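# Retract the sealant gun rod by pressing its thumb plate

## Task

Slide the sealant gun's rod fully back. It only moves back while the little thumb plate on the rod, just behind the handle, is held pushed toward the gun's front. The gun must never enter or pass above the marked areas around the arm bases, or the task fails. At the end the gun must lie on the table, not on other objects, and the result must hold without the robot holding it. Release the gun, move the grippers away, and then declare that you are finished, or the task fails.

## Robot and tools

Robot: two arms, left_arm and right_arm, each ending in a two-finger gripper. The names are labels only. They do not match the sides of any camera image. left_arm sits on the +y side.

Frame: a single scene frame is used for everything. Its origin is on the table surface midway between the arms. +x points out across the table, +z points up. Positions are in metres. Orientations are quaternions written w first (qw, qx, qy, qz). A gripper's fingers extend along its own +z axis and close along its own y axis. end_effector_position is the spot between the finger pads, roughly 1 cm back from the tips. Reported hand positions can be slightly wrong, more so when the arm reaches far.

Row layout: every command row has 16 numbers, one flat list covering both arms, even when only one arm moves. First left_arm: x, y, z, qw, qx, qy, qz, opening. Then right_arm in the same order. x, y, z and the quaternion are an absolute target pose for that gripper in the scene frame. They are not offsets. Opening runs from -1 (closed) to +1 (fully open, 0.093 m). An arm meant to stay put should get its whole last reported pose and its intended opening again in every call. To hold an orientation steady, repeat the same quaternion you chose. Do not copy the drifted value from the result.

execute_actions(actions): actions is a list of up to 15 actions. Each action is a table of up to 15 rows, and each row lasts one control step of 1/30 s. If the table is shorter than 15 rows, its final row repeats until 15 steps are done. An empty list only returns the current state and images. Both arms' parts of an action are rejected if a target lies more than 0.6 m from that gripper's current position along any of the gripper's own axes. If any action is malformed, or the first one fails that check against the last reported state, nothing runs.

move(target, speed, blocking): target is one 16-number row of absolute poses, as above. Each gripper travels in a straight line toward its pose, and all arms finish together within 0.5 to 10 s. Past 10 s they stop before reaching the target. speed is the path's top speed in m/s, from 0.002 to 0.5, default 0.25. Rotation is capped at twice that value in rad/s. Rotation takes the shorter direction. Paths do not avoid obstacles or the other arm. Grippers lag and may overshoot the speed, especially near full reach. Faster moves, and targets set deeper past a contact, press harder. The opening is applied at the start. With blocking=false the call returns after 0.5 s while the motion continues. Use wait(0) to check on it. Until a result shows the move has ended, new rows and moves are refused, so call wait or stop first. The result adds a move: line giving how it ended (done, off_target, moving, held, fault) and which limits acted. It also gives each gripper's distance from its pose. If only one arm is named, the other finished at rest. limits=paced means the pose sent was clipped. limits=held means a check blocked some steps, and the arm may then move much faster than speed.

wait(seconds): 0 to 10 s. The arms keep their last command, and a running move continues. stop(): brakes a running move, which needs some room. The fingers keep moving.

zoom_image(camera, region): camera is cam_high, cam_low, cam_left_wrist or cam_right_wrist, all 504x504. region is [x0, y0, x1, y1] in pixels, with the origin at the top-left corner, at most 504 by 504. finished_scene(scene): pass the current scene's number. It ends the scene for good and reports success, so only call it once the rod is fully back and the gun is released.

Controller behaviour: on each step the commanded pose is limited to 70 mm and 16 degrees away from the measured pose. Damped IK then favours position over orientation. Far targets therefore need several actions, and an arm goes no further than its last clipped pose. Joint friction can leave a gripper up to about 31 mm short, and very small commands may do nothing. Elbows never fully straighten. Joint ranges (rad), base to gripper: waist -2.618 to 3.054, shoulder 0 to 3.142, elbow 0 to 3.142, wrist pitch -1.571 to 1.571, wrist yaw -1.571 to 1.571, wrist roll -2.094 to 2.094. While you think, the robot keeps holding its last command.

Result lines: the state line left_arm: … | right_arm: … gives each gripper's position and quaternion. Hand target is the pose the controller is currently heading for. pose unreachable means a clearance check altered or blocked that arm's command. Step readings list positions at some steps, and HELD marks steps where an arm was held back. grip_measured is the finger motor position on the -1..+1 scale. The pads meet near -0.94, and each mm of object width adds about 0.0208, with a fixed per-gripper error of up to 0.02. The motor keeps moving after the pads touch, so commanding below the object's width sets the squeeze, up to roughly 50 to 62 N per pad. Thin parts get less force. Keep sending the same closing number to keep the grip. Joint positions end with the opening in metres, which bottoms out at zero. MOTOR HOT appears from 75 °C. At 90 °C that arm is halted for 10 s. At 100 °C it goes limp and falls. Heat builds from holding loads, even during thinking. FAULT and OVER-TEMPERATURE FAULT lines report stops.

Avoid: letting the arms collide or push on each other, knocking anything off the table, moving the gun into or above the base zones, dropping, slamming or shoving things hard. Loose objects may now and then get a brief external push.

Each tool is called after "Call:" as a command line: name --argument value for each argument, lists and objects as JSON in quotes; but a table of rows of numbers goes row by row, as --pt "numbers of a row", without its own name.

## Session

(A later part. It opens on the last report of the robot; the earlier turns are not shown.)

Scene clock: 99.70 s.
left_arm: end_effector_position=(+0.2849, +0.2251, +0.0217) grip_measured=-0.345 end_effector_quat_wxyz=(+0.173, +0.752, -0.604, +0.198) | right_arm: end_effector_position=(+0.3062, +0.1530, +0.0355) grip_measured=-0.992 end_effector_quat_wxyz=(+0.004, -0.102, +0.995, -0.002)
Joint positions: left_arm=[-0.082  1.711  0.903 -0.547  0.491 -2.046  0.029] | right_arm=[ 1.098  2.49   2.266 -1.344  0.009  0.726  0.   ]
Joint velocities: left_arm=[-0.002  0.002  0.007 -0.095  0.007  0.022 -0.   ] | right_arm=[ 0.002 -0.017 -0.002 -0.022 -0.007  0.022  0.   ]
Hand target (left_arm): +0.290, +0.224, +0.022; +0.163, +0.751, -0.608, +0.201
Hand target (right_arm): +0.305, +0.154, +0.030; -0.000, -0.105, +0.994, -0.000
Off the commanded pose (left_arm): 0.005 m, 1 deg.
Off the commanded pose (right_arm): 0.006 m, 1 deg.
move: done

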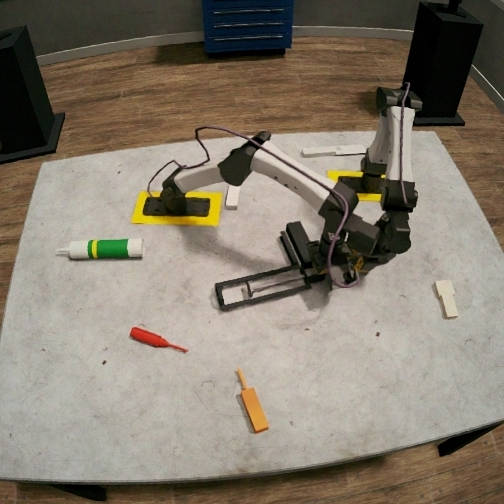

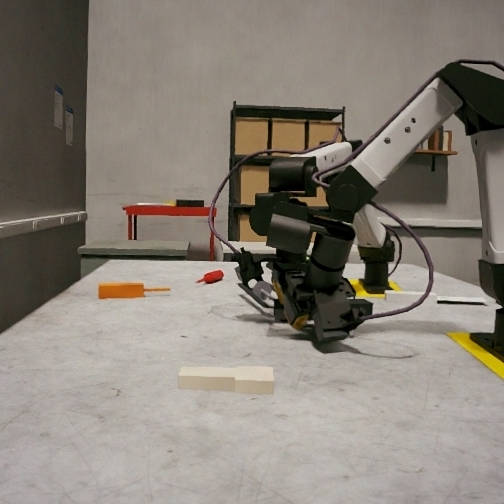

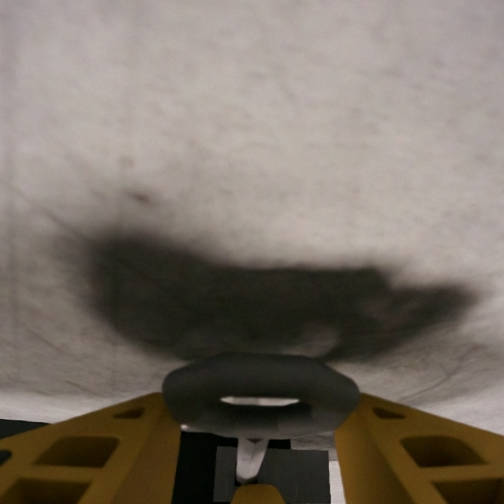

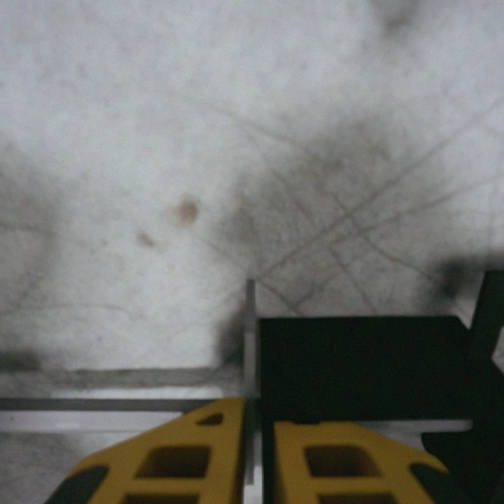

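Call:
move --target '[0.255,0.352,0.027,-0.163,-0.751,0.608,-0.201,-0.6,0.305,0.154,0.03,0,-0.105,0.995,0,-1]' --speed 0.06

Scene clock: 105.23 s.
left_arm: end_effector_position=(+0.2647, +0.3354, +0.0275) grip_measured=-0.345 end_effector_quat_wxyz=(+0.181, +0.745, -0.601, +0.225) | right_arm: end_effector_position=(+0.3007, +0.1857, +0.0411) grip_measured=-0.993 end_effector_quat_wxyz=(+0.012, -0.108, +0.992, +0.060)
Joint positions: left_arm=[ 0.351  1.679  0.878 -0.78   0.586 -1.551  0.029] | right_arm=[ 1.122  2.481  2.266 -1.25  -0.061  0.74   0.   ]
Joint velocities: left_arm=[ 0.002 -0.007 -0.012 -0.022 -0.007 -0.11  -0.   ] | right_arm=[-0.012 -0.002  0.007 -0.037 -0.037 -0.007  0.   ]
Hand target (left_arm): +0.257, +0.350, +0.027; +0.164, +0.751, -0.607, +0.201
Hand target (right_arm): +0.305, +0.155, +0.031; -0.000, -0.106, +0.994, +0.003
Off the commanded pose (left_arm): 0.019 m, 4 deg.
Off the commanded pose (right_arm): 0.034 m, 7 deg.
move: off_target (left_arm, right_arm)

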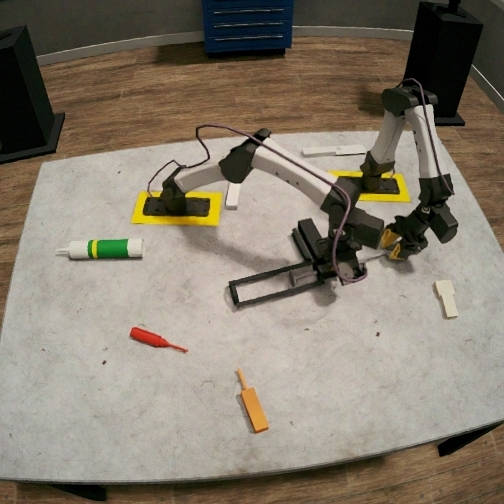

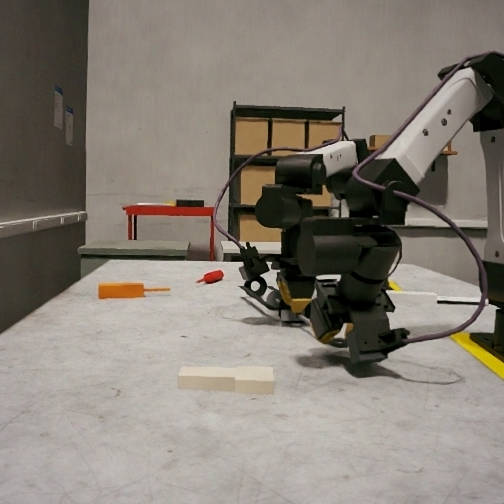

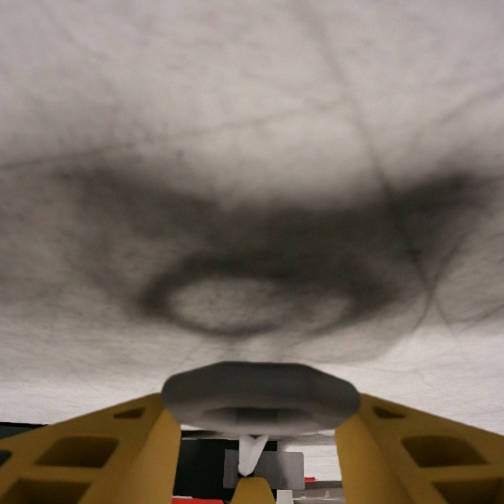

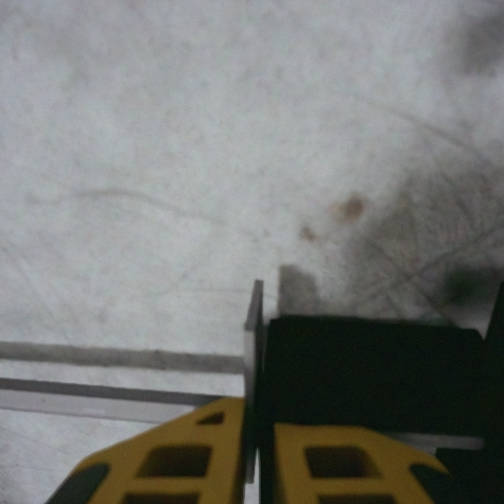

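Call:
move --target '[0.264,0.335,0.02,-0.163,-0.751,0.608,-0.201,-0.6,0.3,0.18,0.033,0,-0.105,0.995,0,-1]' --speed 0.04

Call:
zoom_image --camera "cam_high" --region '[210, 200, 410, 330]'

Scene clock: 110.73 s.
left_arm: end_effector_position=(+0.2666, +0.3350, +0.0232) grip_measured=-0.345 end_effector_quat_wxyz=(+0.167, +0.752, -0.603, +0.207) | right_arm: end_effector_position=(+0.3011, +0.1874, +0.0397) grip_measured=-0.992 end_effector_quat_wxyz=(+0.005, -0.101, +0.995, +0.026)
Joint positions: left_arm=[ 0.322  1.679  0.878 -0.76   0.538 -1.592  0.029] | right_arm=[ 1.135  2.603  2.493 -1.415 -0.027  0.764  0.   ]
Joint velocities: left_arm=[ 0.017  0.002 -0.007 -0.007 -0.037  0.007 -0.   ] | right_arm=[ 0.002  0.017  0.017 -0.051 -0.066  0.037  0.   ]
Hand target (left_arm): +0.264, +0.335, +0.020; +0.163, +0.751, -0.608, +0.201
Hand target (right_arm): +0.300, +0.180, +0.033; +0.000, -0.105, +0.994, +0.002
Off the commanded pose (left_arm): 0.004 m, 1 deg.
Off the commanded pose (right_arm): 0.010 m, 3 deg.
move: off_target (right_arm)

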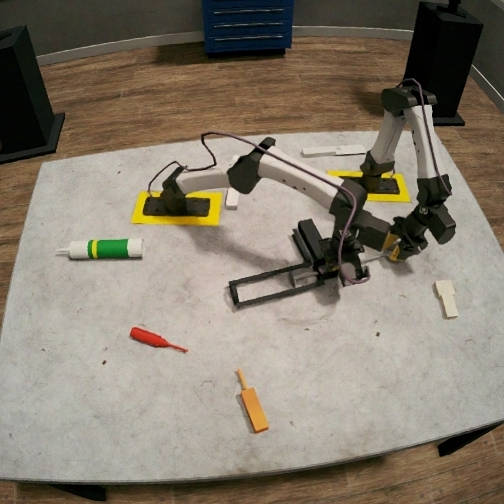

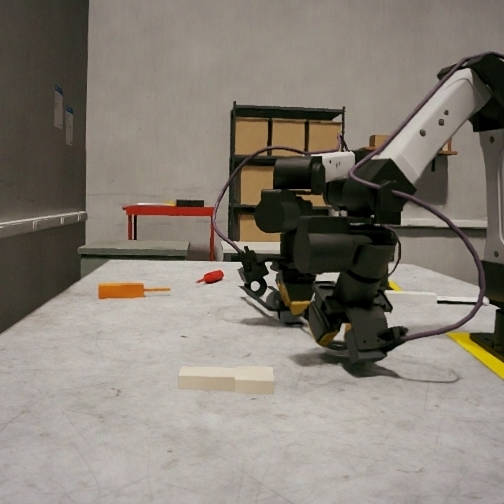

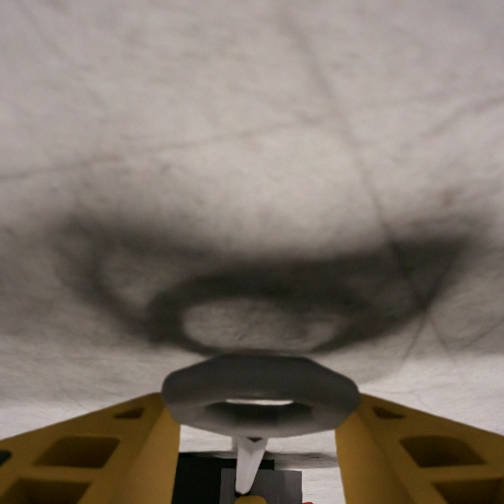

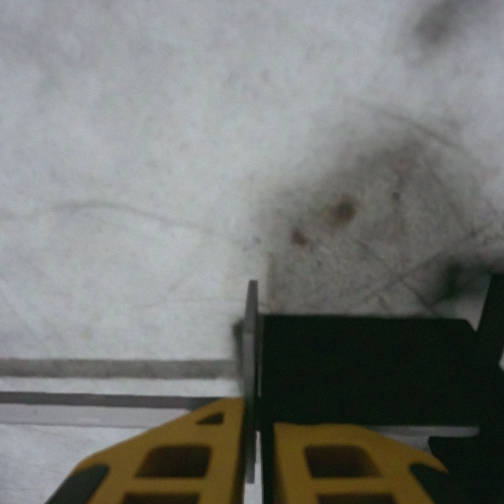

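Region (210, 200, 410, 330) of cam_high's 504x504 image, scaled by 2.520, with more detail than that image has; it fills the top 328 rows of this view, and the rest is white.

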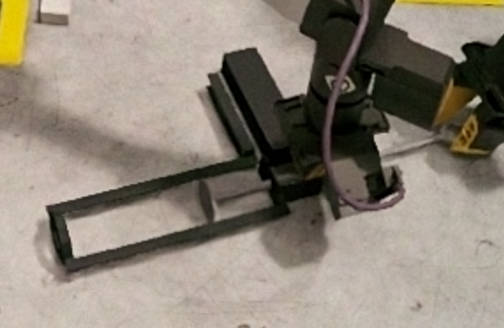

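Call:
move --target '[0.256,0.385,0.02,-0.163,-0.751,0.608,-0.201,-0.6,0.308,0.15,0.03,0,-0.105,0.995,0,-1]' --speed 0.04

Call:
zoom_image --camera "cam_high" --region '[210, 200, 410, 330]'

Scene clock: 115.40 s.
left_arm: end_effector_position=(+0.2559, +0.3620, +0.0246) grip_measured=-0.345 end_effector_quat_wxyz=(+0.192, +0.746, -0.594, +0.233) | right_arm: end_effector_position=(+0.2977, +0.1928, +0.0407) grip_measured=-0.993 end_effector_quat_wxyz=(+0.011, -0.116, +0.991, +0.062)
Joint positions: left_arm=[ 0.473  1.715  0.892 -0.848  0.607 -1.415  0.029] | right_arm=[ 1.134  2.505  2.309 -1.266 -0.065  0.735  0.   ]
Joint velocities: left_arm=[-0.012  0.007 -0.012 -0.007  0.022 -0.066 -0.001] | right_arm=[ 0.017 -0.022 -0.012  0.037  0.022 -0.022  0.   ]
Hand target (left_arm): +0.256, +0.384, +0.021; +0.163, +0.751, -0.607, +0.202
Hand target (right_arm): +0.308, +0.153, +0.031; -0.002, -0.106, +0.994, +0.001
Off the commanded pose (left_arm): 0.023 m, 5 deg.
Off the commanded pose (right_arm): 0.045 m, 7 deg.
move: off_target (left_arm, right_arm)

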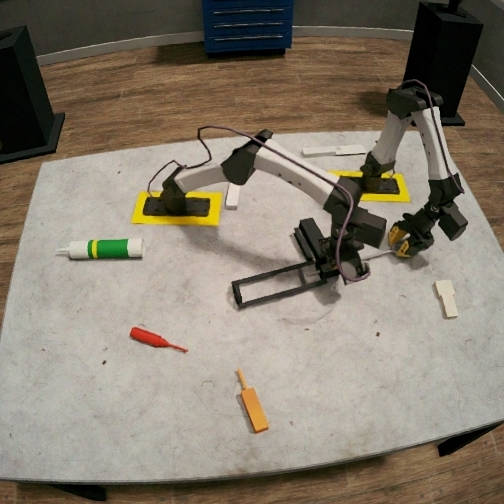

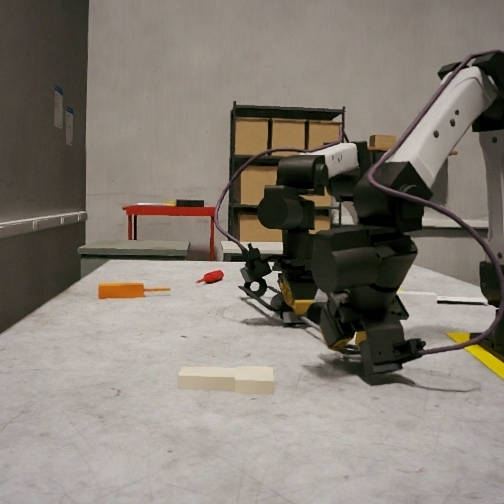

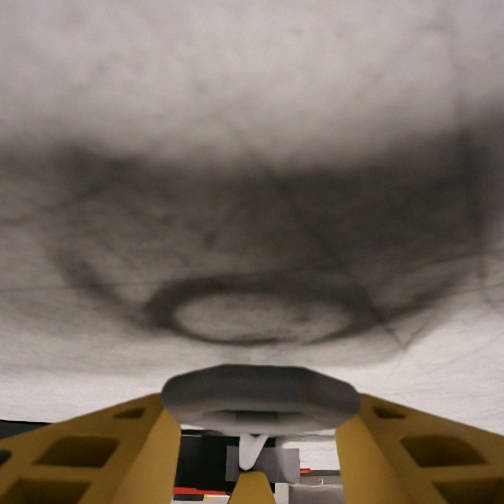

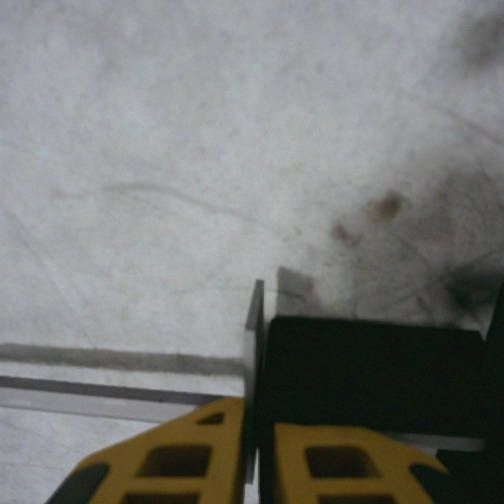

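Region (210, 200, 410, 330) of cam_high's 504x504 image, scaled by 2.520, with more detail than that image has; it fills the top 328 rows of this view, and the rest is white.

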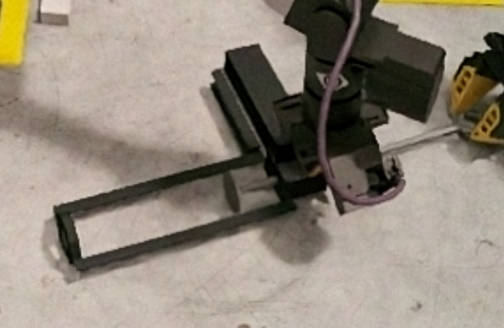

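It's still sliding, so I'll continue the pull.

Call:
move --target '[0.245,0.43,0.022,-0.163,-0.751,0.608,-0.201,-0.6,0.308,0.15,0.03,0,-0.105,0.995,0,-1]' --speed 0.04

Call:
zoom_image --camera "cam_high" --region '[210, 200, 410, 330]'

Scene clock: 120.60 s.
left_arm: end_effector_position=(+0.2453, +0.3998, +0.0283) grip_measured=-0.345 end_effector_quat_wxyz=(+0.203, +0.745, -0.587, +0.242) | right_arm: end_effector_position=(+0.2942, +0.2033, +0.0428) grip_measured=-0.993 end_effector_quat_wxyz=(+0.009, -0.121, +0.989, +0.084)
Joint positions: left_arm=[ 0.634  1.773  0.96  -0.98   0.608 -1.226  0.029] | right_arm=[ 1.141  2.503  2.308 -1.238 -0.097  0.736  0.   ]
Joint velocities: left_arm=[-0.007 -0.002 -0.012 -0.051 -0.037  0.037 -0.001] | right_arm=[-0.002 -0.017 -0.022 -0.066 -0.022  0.007  0.   ]
Hand target (left_arm): +0.246, +0.429, +0.024; +0.163, +0.752, -0.606, +0.202
Hand target (right_arm): +0.308, +0.154, +0.031; -0.002, -0.107, +0.994, +0.003
Off the commanded pose (left_arm): 0.031 m, 7 deg.
Off the commanded pose (right_arm): 0.057 m, 10 deg.
move: off_target (left_arm, right_arm)

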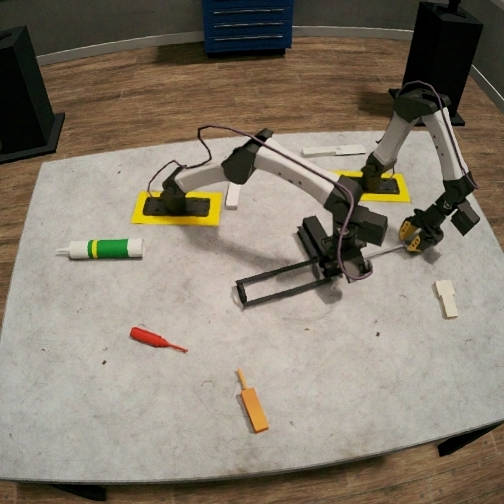

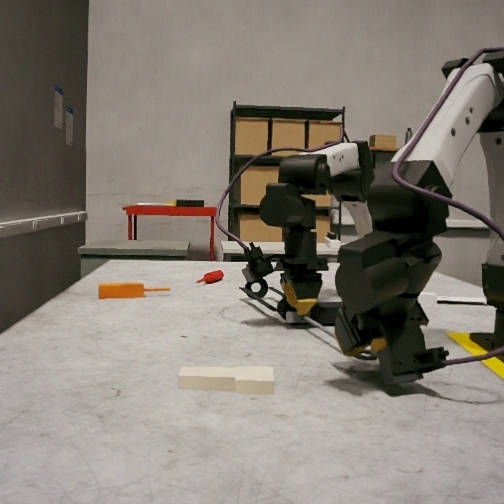

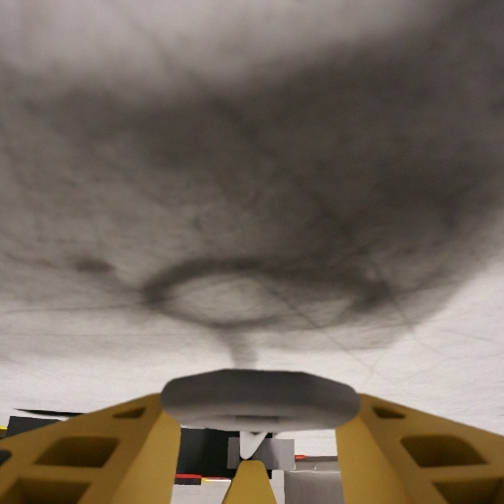

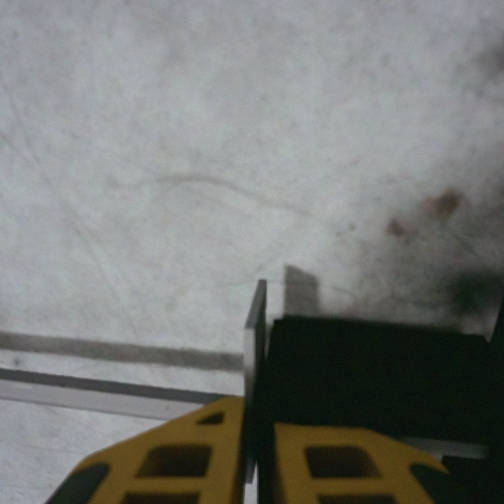

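Region (210, 200, 410, 330) of cam_high's 504x504 image, scaled by 2.520, with more detail than that image has; it fills the top 328 rows of this view, and the rest is white.

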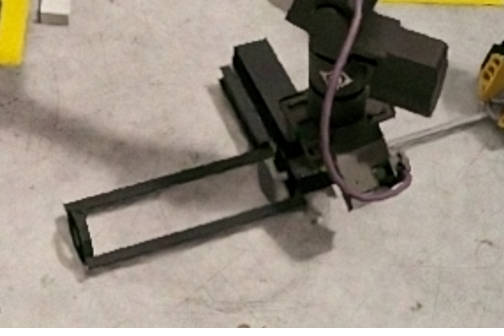

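Call:
move --target '[0.24,0.445,0.022,-0.163,-0.751,0.608,-0.201,-0.6,0.308,0.145,0.03,0,-0.105,0.995,0,-1]' --speed 0.03

Call:
zoom_image --camera "cam_high" --region '[270, 220, 370, 300]'

Scene clock: 129.50 s.
left_arm: end_effector_position=(+0.2396, +0.4109, +0.0317) grip_measured=-0.345 end_effector_quat_wxyz=(+0.210, +0.745, -0.582, +0.248) | right_arm: end_effector_position=(+0.2920, +0.2059, +0.0451) grip_measured=-0.993 end_effector_quat_wxyz=(+0.008, -0.125, +0.988, +0.094)
Joint positions: left_arm=[ 0.689  1.79   0.983 -1.034  0.612 -1.163  0.029] | right_arm=[ 1.142  2.485  2.28  -1.213 -0.112  0.731  0.   ]
Joint velocities: left_arm=[ 0.002  0.007  0.002 -0.022 -0.081  0.11  -0.   ] | right_arm=[-0.017 -0.017 -0.002 -0.022  0.037  0.007  0.   ]
Hand target (left_arm): +0.240, +0.444, +0.025; +0.163, +0.753, -0.605, +0.202
Hand target (right_arm): +0.307, +0.150, +0.032; -0.003, -0.108, +0.994, +0.004
Off the commanded pose (left_arm): 0.035 m, 8 deg.
Off the commanded pose (right_arm): 0.065 m, 11 deg.
move: off_target (left_arm, right_arm)

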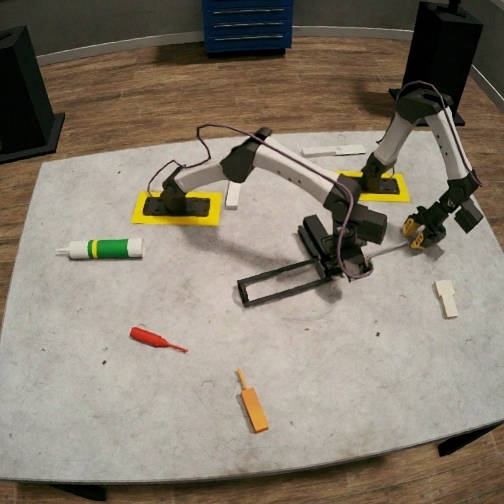

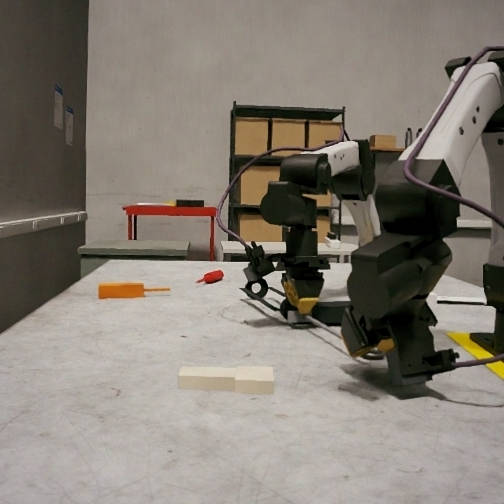

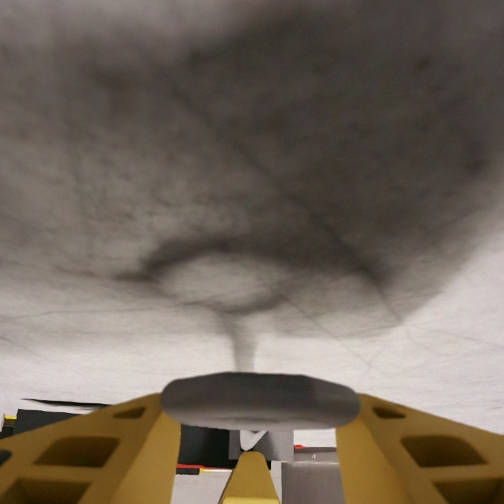

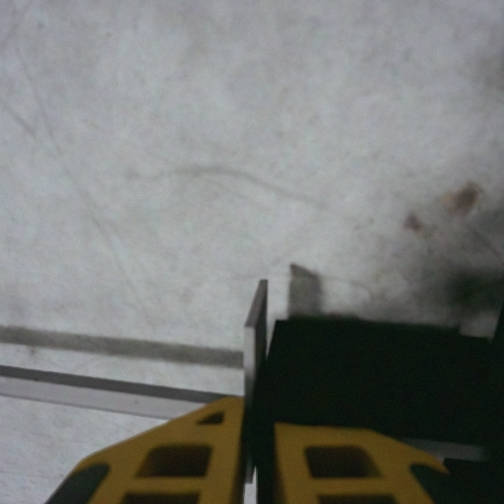

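Region (270, 220, 370, 300) of cam_high's 504x504 image, scaled by 5.040, with more detail than that image has; it fills the top 403 rows of this view, and the rest is white.

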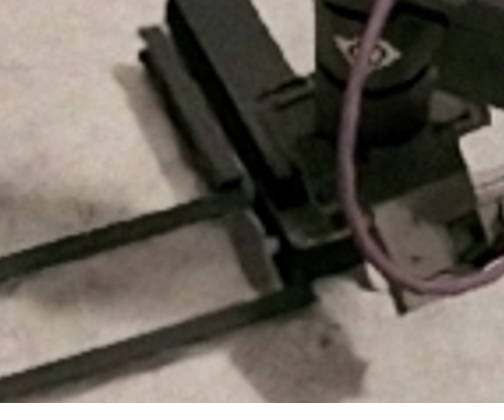

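Call:
move --target '[0.236,0.462,0.02,-0.163,-0.751,0.608,-0.201,-0.6,0.308,0.145,0.03,0,-0.105,0.995,0,-1]' --speed 0.04

Call:
zoom_image --camera "cam_high" --region '[270, 220, 370, 300]'

Scene clock: 135.70 s.
left_arm: end_effector_position=(+0.2358, +0.4250, +0.0323) grip_measured=-0.345 end_effector_quat_wxyz=(+0.215, +0.745, -0.580, +0.251) | right_arm: end_effector_position=(+0.2909, +0.2100, +0.0458) grip_measured=-0.993 end_effector_quat_wxyz=(+0.008, -0.127, +0.987, +0.103)
Joint positions: left_arm=[ 0.744  1.822  1.018 -1.081  0.605 -1.099  0.029] | right_arm=[ 1.144  2.485  2.28  -1.201 -0.124  0.731  0.   ]
Joint velocities: left_arm=[ 0.002 -0.017  0.002 -0.022  0.037 -0.051  0.001] | right_arm=[ 0.002  0.007  0.012 -0.007 -0.066 -0.051  0.   ]
Hand target (left_arm): +0.237, +0.461, +0.023; +0.163, +0.753, -0.605, +0.202
Hand target (right_arm): +0.307, +0.151, +0.032; -0.003, -0.109, +0.994, +0.005
Off the commanded pose (left_arm): 0.039 m, 9 deg.
Off the commanded pose (right_arm): 0.069 m, 12 deg.
move: off_target (left_arm, right_arm)

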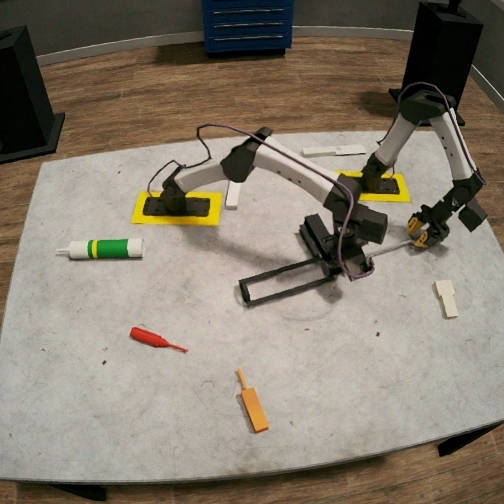

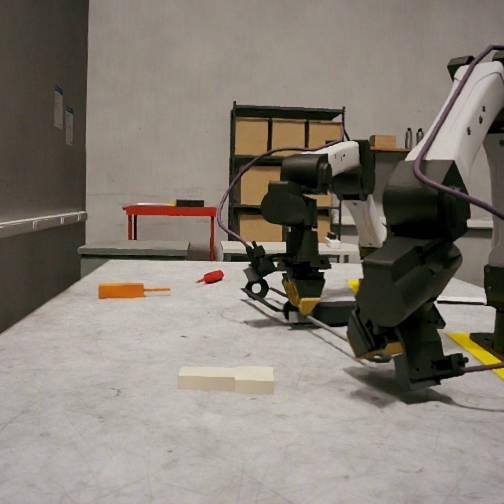

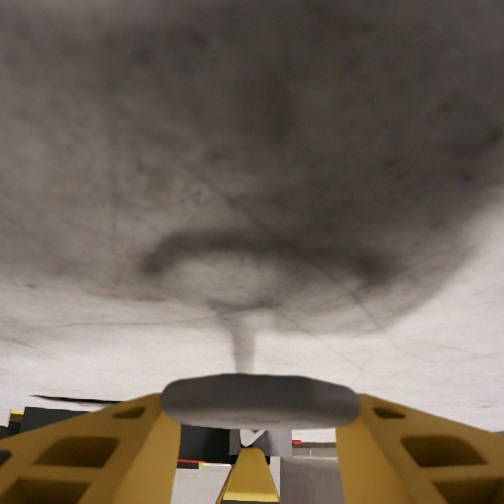

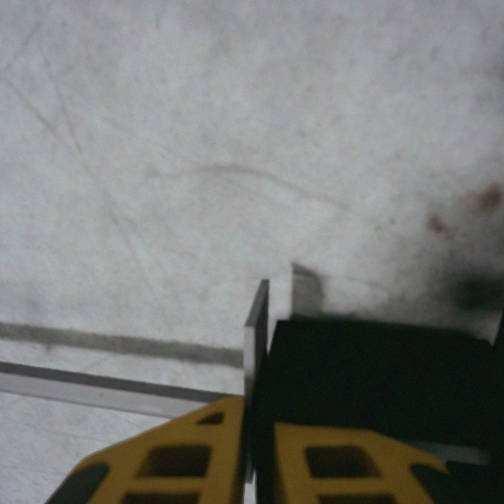

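Region (270, 220, 370, 300) of cam_high's 504x504 image, scaled by 5.040, with more detail than that image has; it fills the top 403 rows of this view, and the rest is white.

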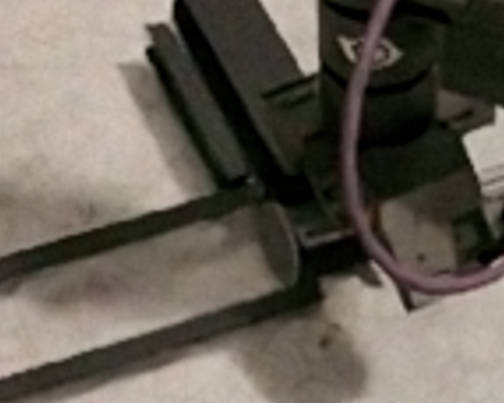

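Call:
move --target '[0.232,0.48,0.02,-0.163,-0.751,0.608,-0.201,-0.6,0.308,0.145,0.03,0,-0.105,0.995,0,-1]' --speed 0.05

Call:
zoom_image --camera "cam_high" --region '[270, 220, 370, 300]'

Scene clock: 140.20 s.
left_arm: end_effector_position=(+0.2331, +0.4347, +0.0346) grip_measured=-0.345 end_effector_quat_wxyz=(+0.225, +0.742, -0.575, +0.259) | right_arm: end_effector_position=(+0.2900, +0.2146, +0.0466) grip_measured=-0.993 end_effector_quat_wxyz=(+0.007, -0.128, +0.985, +0.112)
Joint positions: left_arm=[ 0.788  1.857  1.056 -1.134  0.611 -1.041  0.029] | right_arm=[ 1.147  2.485  2.28  -1.187 -0.137  0.731  0.   ]
Joint velocities: left_arm=[ 0.002  0.007 -0.022 -0.051 -0.066  0.095  0.001] | right_arm=[ 0.002  0.002 -0.007 -0.007  0.037 -0.037  0.   ]
Hand target (left_arm): +0.233, +0.478, +0.025; +0.164, +0.754, -0.603, +0.202
Hand target (right_arm): +0.307, +0.151, +0.032; -0.003, -0.109, +0.994, +0.007
Off the commanded pose (left_arm): 0.048 m, 10 deg.
Off the commanded pose (right_arm): 0.074 m, 13 deg.
move: off_target (left_arm, right_arm)

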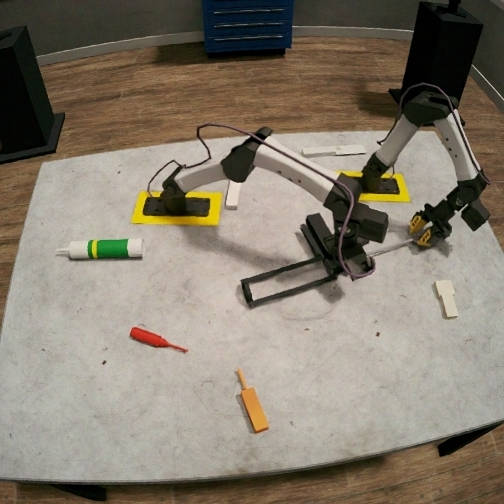

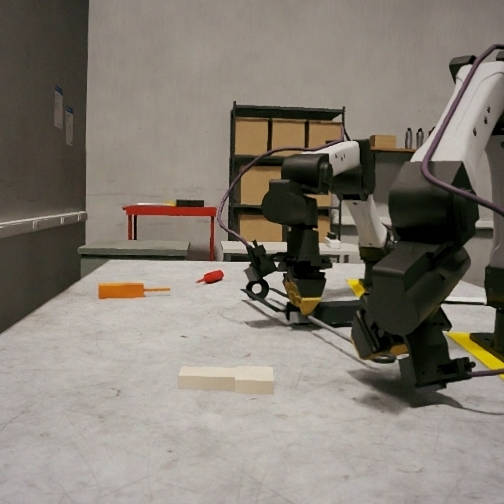

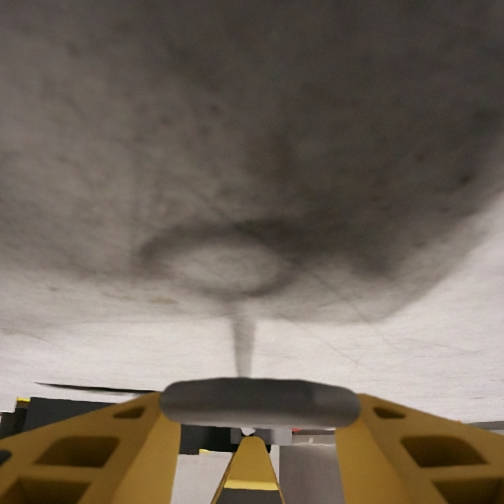

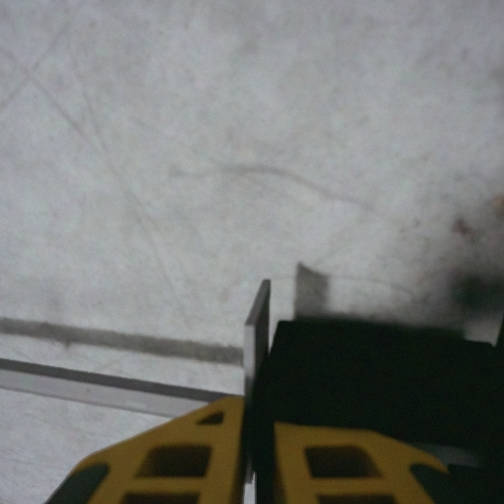

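Region (270, 220, 370, 300) of cam_high's 504x504 image, scaled by 5.040, with more detail than that image has; it fills the top 403 rows of this view, and the rest is white.

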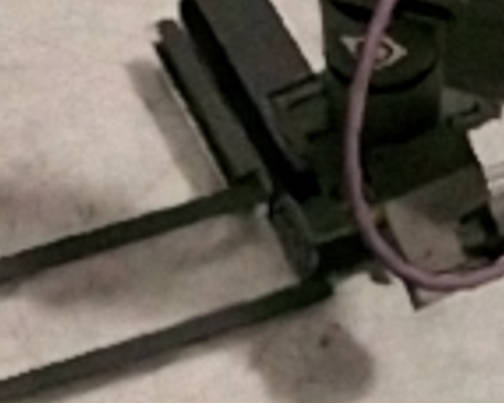

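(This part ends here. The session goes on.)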